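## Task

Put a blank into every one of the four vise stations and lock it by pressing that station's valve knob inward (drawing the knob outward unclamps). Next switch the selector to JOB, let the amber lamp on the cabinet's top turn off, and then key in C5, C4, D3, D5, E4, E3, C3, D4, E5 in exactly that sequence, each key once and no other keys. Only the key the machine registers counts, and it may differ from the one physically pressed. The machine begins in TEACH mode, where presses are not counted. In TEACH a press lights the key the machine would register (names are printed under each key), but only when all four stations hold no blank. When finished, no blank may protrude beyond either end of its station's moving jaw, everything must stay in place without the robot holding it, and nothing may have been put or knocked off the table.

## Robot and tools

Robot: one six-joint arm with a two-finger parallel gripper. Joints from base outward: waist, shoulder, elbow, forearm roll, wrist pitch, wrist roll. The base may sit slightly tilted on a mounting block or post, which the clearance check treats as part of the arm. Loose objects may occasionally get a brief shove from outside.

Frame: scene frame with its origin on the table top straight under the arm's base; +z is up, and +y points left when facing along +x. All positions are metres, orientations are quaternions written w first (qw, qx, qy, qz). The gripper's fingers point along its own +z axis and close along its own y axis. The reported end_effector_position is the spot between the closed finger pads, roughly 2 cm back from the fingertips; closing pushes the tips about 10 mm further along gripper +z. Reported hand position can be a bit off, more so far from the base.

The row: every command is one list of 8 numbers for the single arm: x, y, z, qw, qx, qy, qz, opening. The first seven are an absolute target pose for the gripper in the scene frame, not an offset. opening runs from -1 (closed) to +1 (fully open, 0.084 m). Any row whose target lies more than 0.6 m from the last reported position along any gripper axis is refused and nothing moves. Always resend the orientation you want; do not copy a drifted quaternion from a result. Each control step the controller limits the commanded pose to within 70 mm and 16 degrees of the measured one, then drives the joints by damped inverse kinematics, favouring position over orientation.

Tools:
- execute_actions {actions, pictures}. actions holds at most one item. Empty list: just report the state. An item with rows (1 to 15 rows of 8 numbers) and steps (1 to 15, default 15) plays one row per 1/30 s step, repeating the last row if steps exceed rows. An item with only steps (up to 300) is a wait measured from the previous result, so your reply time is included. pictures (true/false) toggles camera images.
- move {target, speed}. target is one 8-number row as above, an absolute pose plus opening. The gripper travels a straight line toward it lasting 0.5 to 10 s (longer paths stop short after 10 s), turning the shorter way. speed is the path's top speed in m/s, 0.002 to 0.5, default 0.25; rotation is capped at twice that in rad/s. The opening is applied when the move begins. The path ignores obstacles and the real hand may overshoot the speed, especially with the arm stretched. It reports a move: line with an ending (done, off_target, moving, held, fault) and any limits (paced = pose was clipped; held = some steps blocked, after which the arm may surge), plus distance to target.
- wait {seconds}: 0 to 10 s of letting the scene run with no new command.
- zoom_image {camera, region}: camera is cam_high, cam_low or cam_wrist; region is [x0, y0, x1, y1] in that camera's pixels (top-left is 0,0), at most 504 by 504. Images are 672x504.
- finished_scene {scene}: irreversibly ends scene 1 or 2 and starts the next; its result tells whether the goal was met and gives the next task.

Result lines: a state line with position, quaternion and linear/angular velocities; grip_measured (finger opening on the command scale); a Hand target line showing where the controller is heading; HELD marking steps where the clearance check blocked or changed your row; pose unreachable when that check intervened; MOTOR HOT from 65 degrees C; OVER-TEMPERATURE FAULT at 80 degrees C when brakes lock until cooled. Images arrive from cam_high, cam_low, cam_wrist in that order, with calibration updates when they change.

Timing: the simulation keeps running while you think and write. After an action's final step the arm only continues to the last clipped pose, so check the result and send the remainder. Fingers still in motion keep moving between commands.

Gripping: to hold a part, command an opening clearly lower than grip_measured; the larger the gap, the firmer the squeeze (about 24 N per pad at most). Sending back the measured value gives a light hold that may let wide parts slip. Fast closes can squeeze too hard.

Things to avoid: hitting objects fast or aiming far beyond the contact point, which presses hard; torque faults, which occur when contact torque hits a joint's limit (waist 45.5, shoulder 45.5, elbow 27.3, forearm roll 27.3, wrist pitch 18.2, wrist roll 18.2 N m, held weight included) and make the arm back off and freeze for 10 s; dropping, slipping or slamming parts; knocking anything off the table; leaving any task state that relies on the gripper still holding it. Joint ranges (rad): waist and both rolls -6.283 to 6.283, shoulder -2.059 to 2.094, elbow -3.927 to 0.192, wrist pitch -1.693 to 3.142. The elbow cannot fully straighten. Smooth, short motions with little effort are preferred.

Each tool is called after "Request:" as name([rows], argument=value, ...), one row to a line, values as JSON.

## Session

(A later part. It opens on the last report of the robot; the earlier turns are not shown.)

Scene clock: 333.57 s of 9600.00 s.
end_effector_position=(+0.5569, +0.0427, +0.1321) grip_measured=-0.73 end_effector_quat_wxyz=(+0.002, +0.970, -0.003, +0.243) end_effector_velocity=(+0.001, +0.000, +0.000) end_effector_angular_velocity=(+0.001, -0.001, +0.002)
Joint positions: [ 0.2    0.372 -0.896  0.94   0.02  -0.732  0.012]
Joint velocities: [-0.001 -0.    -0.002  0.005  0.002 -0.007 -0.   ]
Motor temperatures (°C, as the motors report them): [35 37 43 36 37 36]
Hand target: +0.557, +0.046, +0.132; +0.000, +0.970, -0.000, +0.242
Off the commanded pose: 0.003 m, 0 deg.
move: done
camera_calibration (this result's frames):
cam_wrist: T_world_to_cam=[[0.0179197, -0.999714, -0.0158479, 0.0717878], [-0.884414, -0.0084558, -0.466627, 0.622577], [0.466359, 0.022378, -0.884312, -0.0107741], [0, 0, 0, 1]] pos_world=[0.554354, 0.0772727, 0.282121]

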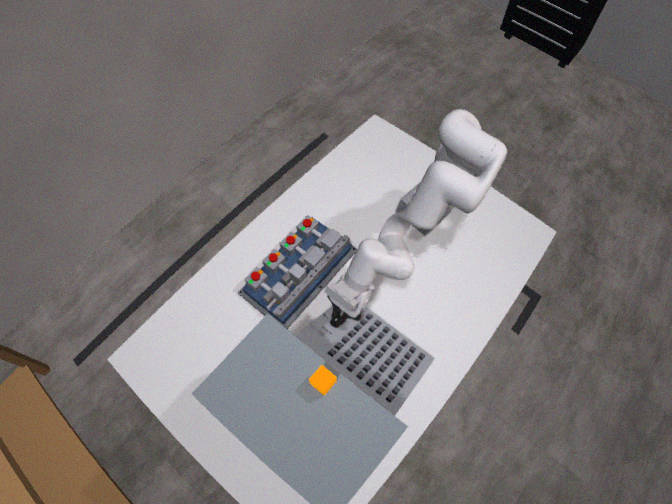

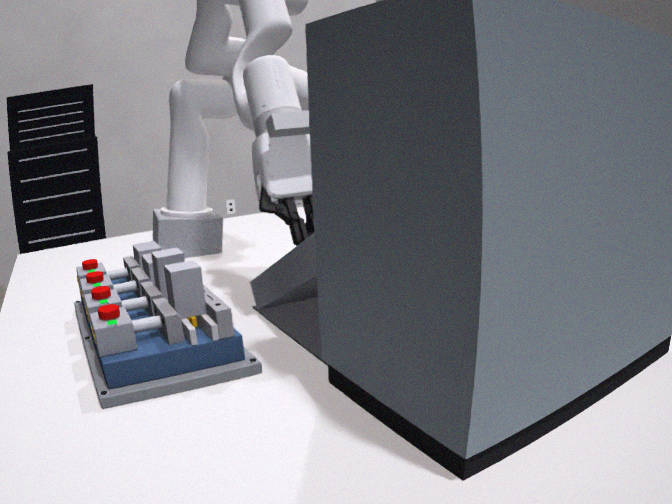

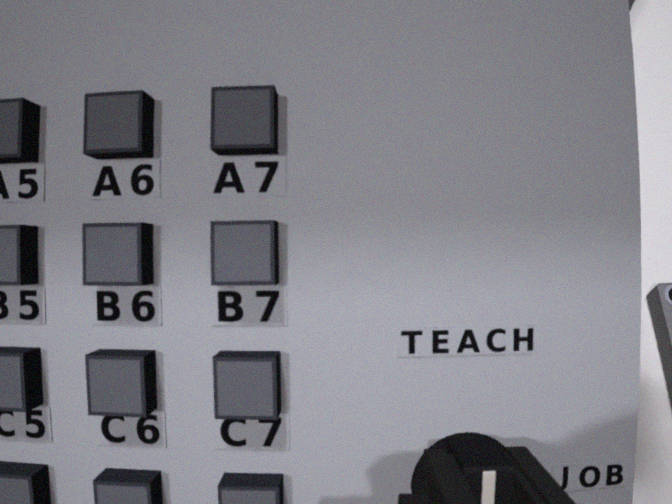

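Gripped; knob y≈.043. Rotate.

Request:
move(target=[0.557,0.043,0.132,-0.093,0.896,-0.372,0.224,-1], speed=0.2)

Request:
move(target=[0.557,0.043,0.132,-0.171,0.686,-0.686,0.171,-1], speed=0.2)

Request:
move(target=[0.557,0.043,0.132,-0.171,0.686,-0.686,0.171,0])

Request:
move(target=[0.535,0.043,0.175,-0.171,0.686,-0.686,0.171,0], speed=0.08)

Request:
move(target=[0.59,0.137,0.205,0,0.97,0,0.242,-1], speed=0.15)

Scene clock: 337.83 s of 9600.00 s.
end_effector_position=(+0.5573, +0.0433, +0.1323) grip_measured=-0.73 end_effector_quat_wxyz=(-0.095, +0.896, -0.371, +0.226) end_effector_velocity=(+0.000, -0.000, +0.000) end_effector_angular_velocity=(-0.004, +0.017, -0.015)
Joint positions: [ 0.204  0.374 -0.905  1.     0.025 -0.008  0.012]
Joint velocities: [-0.013 -0.005  0.019 -0.17   0.002  0.17  -0.   ]
Motor temperatures (°C, as the motors report them): [35 37 43 36 37 36]
Hand target: +0.557, +0.043, +0.132; -0.094, +0.896, -0.372, +0.225
Off the commanded pose: 0.001 m, 0 deg.
move: done
camera_calibration (this result's frames):
cam_wrist: T_world_to_cam=[[-0.600345, -0.715742, -0.35679, 0.449753], [-0.633637, 0.697893, -0.33384, 0.435093], [0.487944, 0.0256568, -0.872498, -0.0245541], [0, 0, 0, 1]] pos_world=[0.557679, 0.0188892, 0.284295]

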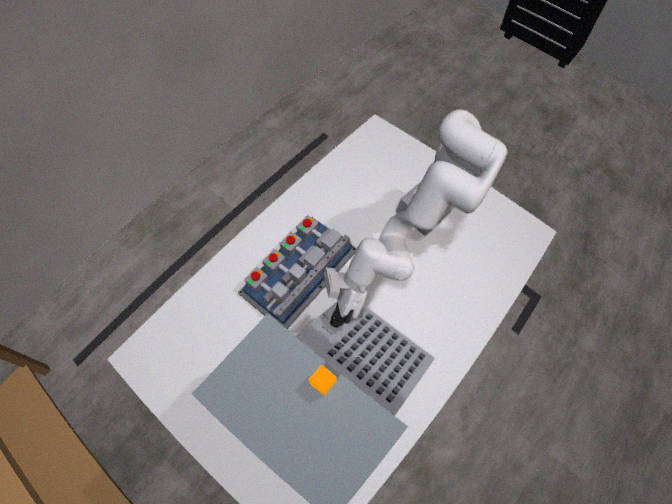

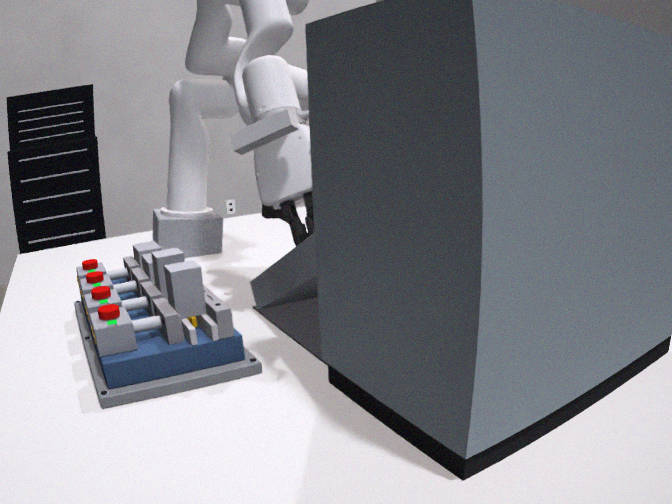

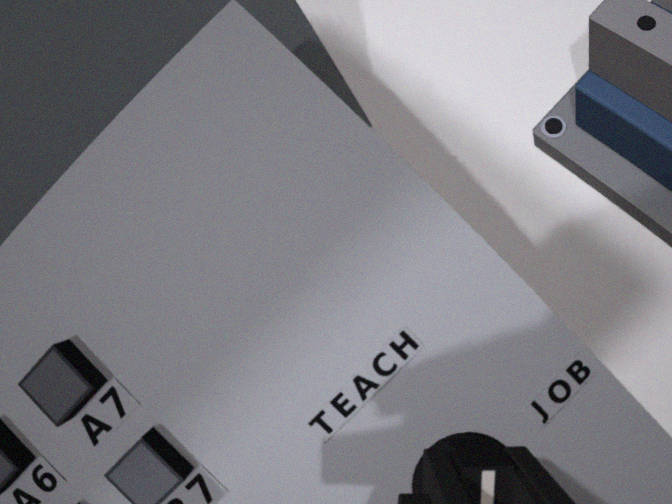

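Scene clock: 340.30 s of 9600.00 s.
end_effector_position=(+0.5575, +0.0434, +0.1325) grip_measured=-0.73 end_effector_quat_wxyz=(-0.174, +0.687, -0.685, +0.172) end_effector_velocity=(-0.000, +0.000, -0.000) end_effector_angular_velocity=(-0.004, +0.020, -0.013)
Joint positions: [ 0.203  0.374 -0.905  0.994  0.026  0.781  0.012]
Joint velocities: [-0.014 -0.006  0.021 -0.183  0.005  0.18  -0.   ]
Motor temperatures (°C, as the motors report them): [35 37 43 36 37 36]
Hand target: +0.557, +0.043, +0.132; -0.172, +0.686, -0.686, +0.171
Off the commanded pose: 0.001 m, 0 deg.
move: done
camera_calibration (this result's frames):
cam_wrist: T_world_to_cam=[[-0.867132, -0.0146213, -0.497864, 0.586991], [-0.0167256, 0.99986, -0.000232896, 0.0339698], [0.497798, 0.00812514, -0.867255, -0.0299625], [0, 0, 0, 1]] pos_world=[0.524482, -0.025139, 0.266265]

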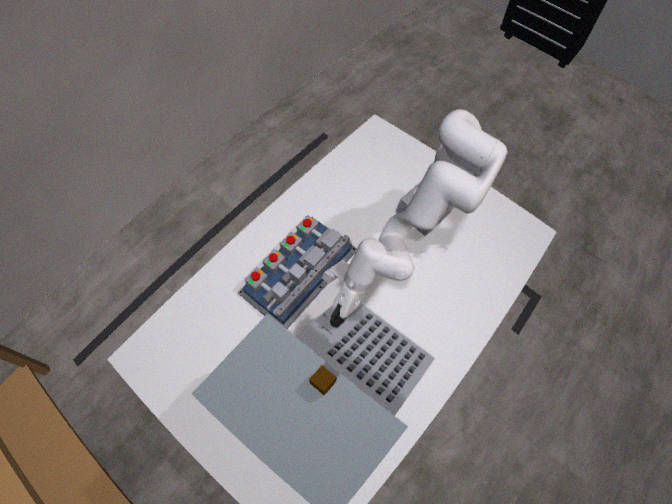

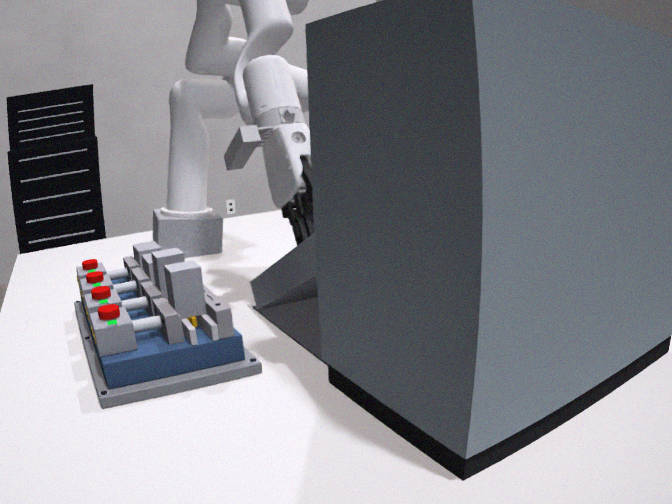

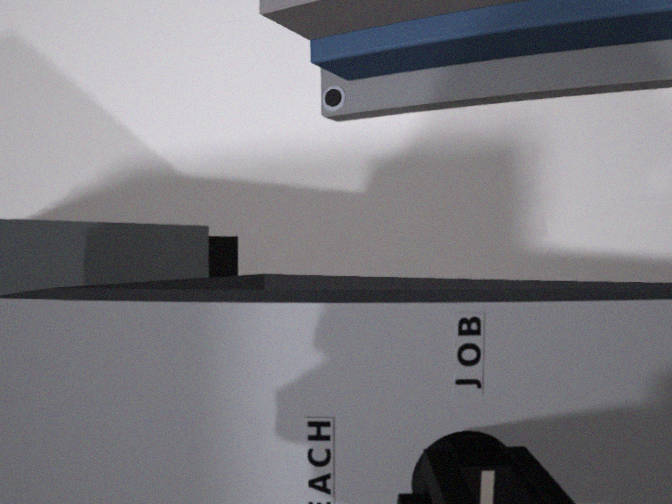

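Scene clock: 341.00 s of 9600.00 s.
end_effector_position=(+0.5569, +0.0431, +0.1319) grip_measured=-0.01 end_effector_quat_wxyz=(-0.171, +0.686, -0.686, +0.171) end_effector_velocity=(+0.000, -0.000, +0.000) end_effector_angular_velocity=(-0.002, +0.001, -0.002)
Joint positions: [ 0.2    0.372 -0.9    0.957  0.027  0.817  0.044]
Joint velocities: [-0.003 -0.001  0.002 -0.026 -0.     0.024  0.   ]
Motor temperatures (°C, as the motors report them): [35 37 43 36 37 36]
Hand target: +0.557, +0.043, +0.132; -0.171, +0.686, -0.686, +0.171
Off the commanded pose: 0.000 m, 0 deg.
move: done
camera_calibration (this result's frames):
cam_wrist: T_world_to_cam=[[-0.869656, -0.0127422, -0.493494, 0.586949], [-0.0138235, 0.999903, -0.00145753, 0.0328322], [0.493465, 0.00555428, -0.869748, -0.0272717], [0, 0, 0, 1]] pos_world=[0.524355, -0.0251985, 0.265984]

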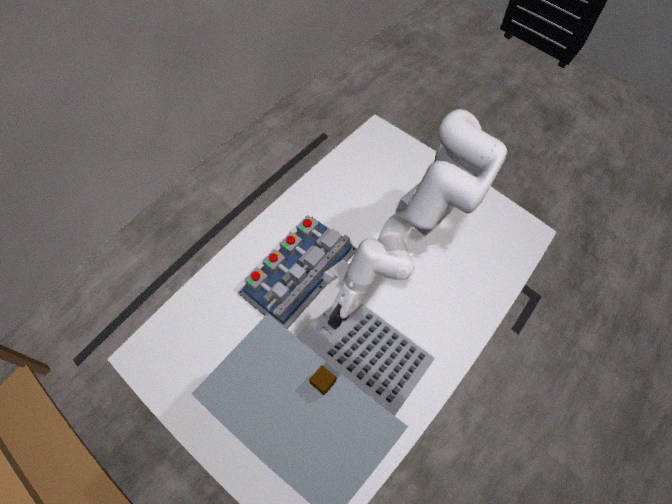

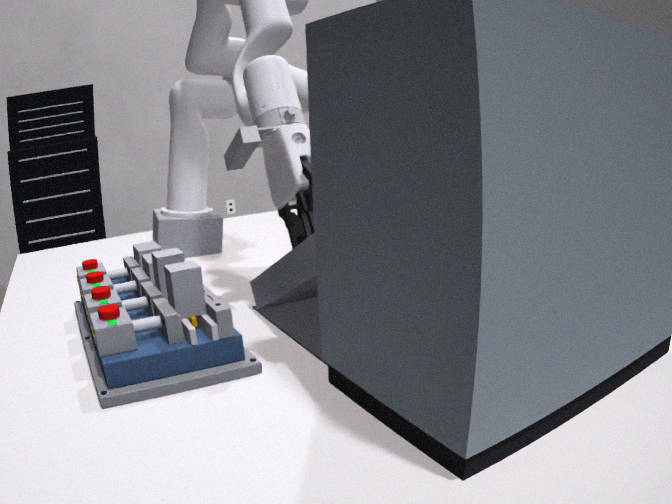

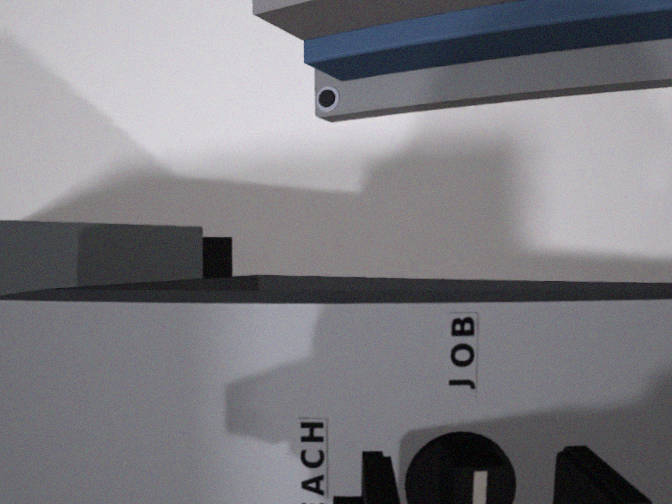

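Scene clock: 342.07 s of 9600.00 s.
end_effector_position=(+0.5351, +0.0431, +0.1745) grip_measured=-0.01 end_effector_quat_wxyz=(-0.173, +0.686, -0.686, +0.171) end_effector_velocity=(-0.001, +0.000, +0.003) end_effector_angular_velocity=(-0.009, +0.011, -0.006)
Joint positions: [ 0.157  0.192 -0.763  0.654  0.074  1.084  0.044]
Joint velocities: [-0.014 -0.012  0.011 -0.135  0.009  0.123 -0.   ]
Motor temperatures (°C, as the motors report them): [35 37 43 36 37 36]
Hand target: +0.535, +0.043, +0.175; -0.172, +0.686, -0.686, +0.171
Off the commanded pose: 0.001 m, 0 deg.
move: done
camera_calibration (this result's frames):
cam_wrist: T_world_to_cam=[[-0.868909, -0.0126539, -0.494809, 0.588823], [-0.0148509, 0.99989, 0.000508376, 0.0327275], [0.494748, 0.0077901, -0.869001, 0.0196053], [0, 0, 0, 1]] pos_world=[0.50242, -0.0254256, 0.308376]

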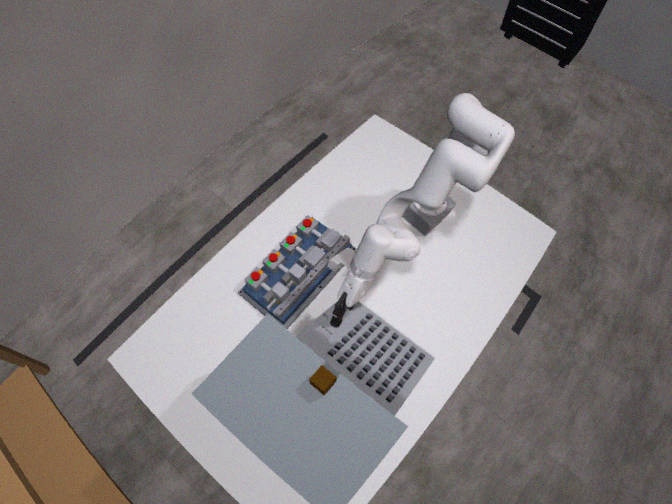

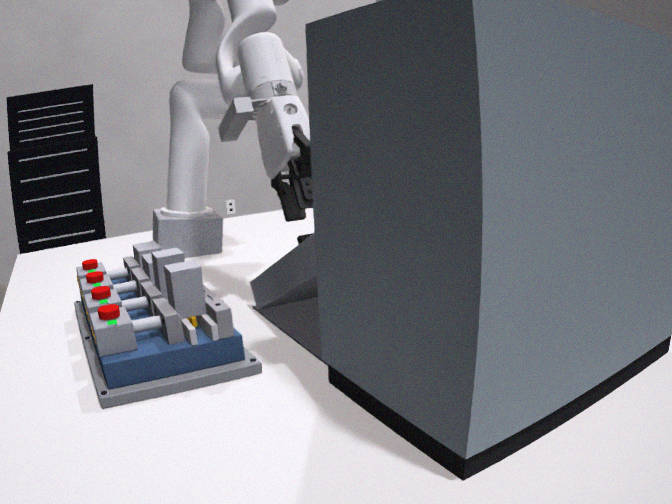

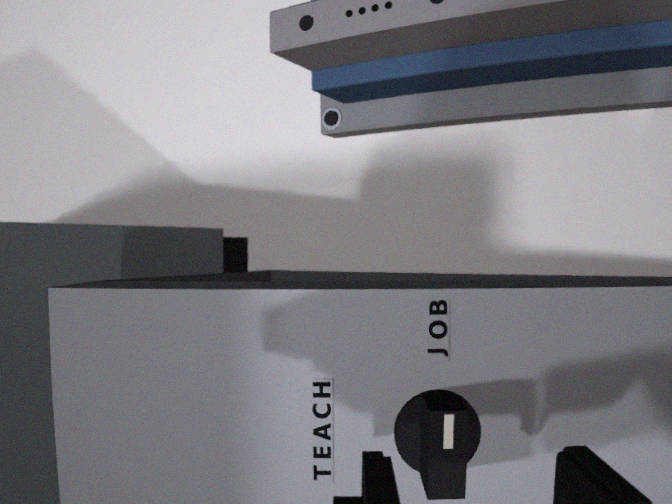

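Scene clock: 347.70 s of 9600.00 s.
end_effector_position=(+0.5904, +0.1369, +0.2048) grip_measured=-1.00 end_effector_quat_wxyz=(-0.000, +0.970, -0.001, +0.242) end_effector_velocity=(+0.000, +0.001, +0.000) end_effector_angular_velocity=(-0.004, +0.001, +0.012)
Joint positions: [ 0.236  0.267 -0.992  0.019  0.212  0.217  0.   ]
Joint velocities: [ 0.001  0.001 -0.003  0.01   0.003 -0.021  0.   ]
Motor temperatures (°C, as the motors report them): [35 37 43 36 37 36]
Hand target: +0.590, +0.137, +0.205; -0.000, +0.970, +0.000, +0.242
Off the commanded pose: 0.000 m, 0 deg.
move: done
camera_calibration (this result's frames):
cam_wrist: T_world_to_cam=[[0.0231367, -0.999549, -0.0191573, 0.164085], [-0.884959, -0.0115621, -0.465526, 0.687415], [0.465094, 0.0277241, -0.884827, 0.0358651], [0, 0, 0, 1]] pos_world=[0.587857, 0.170965, 0.354887]

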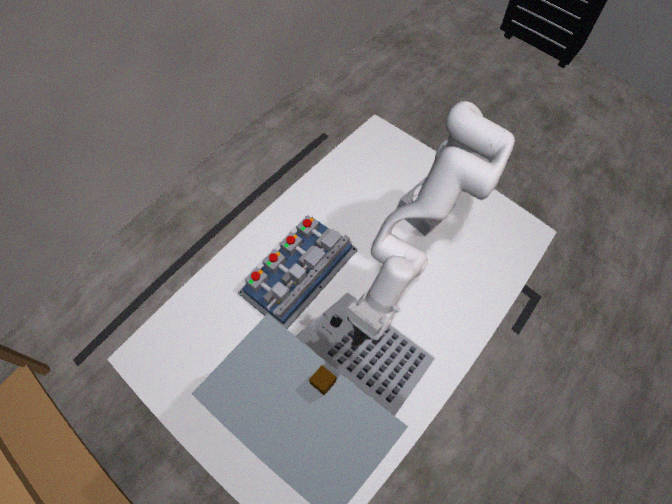

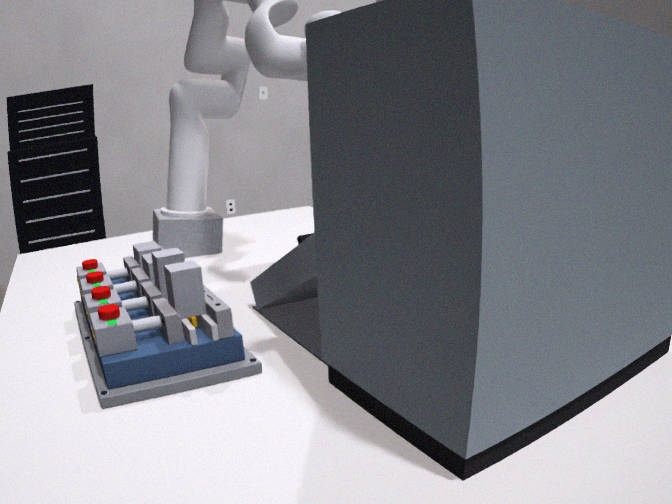

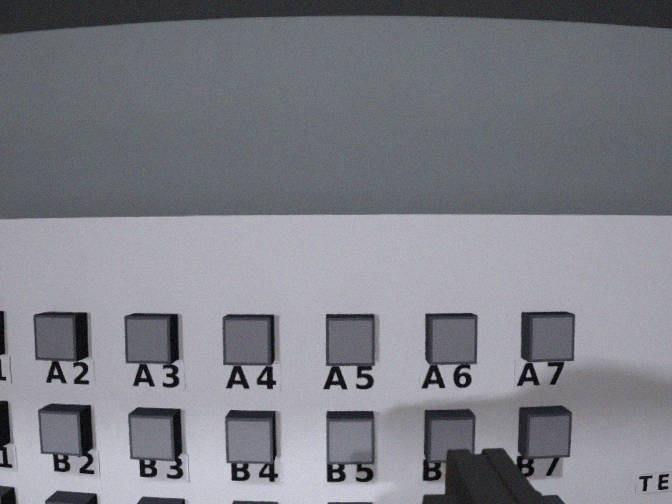

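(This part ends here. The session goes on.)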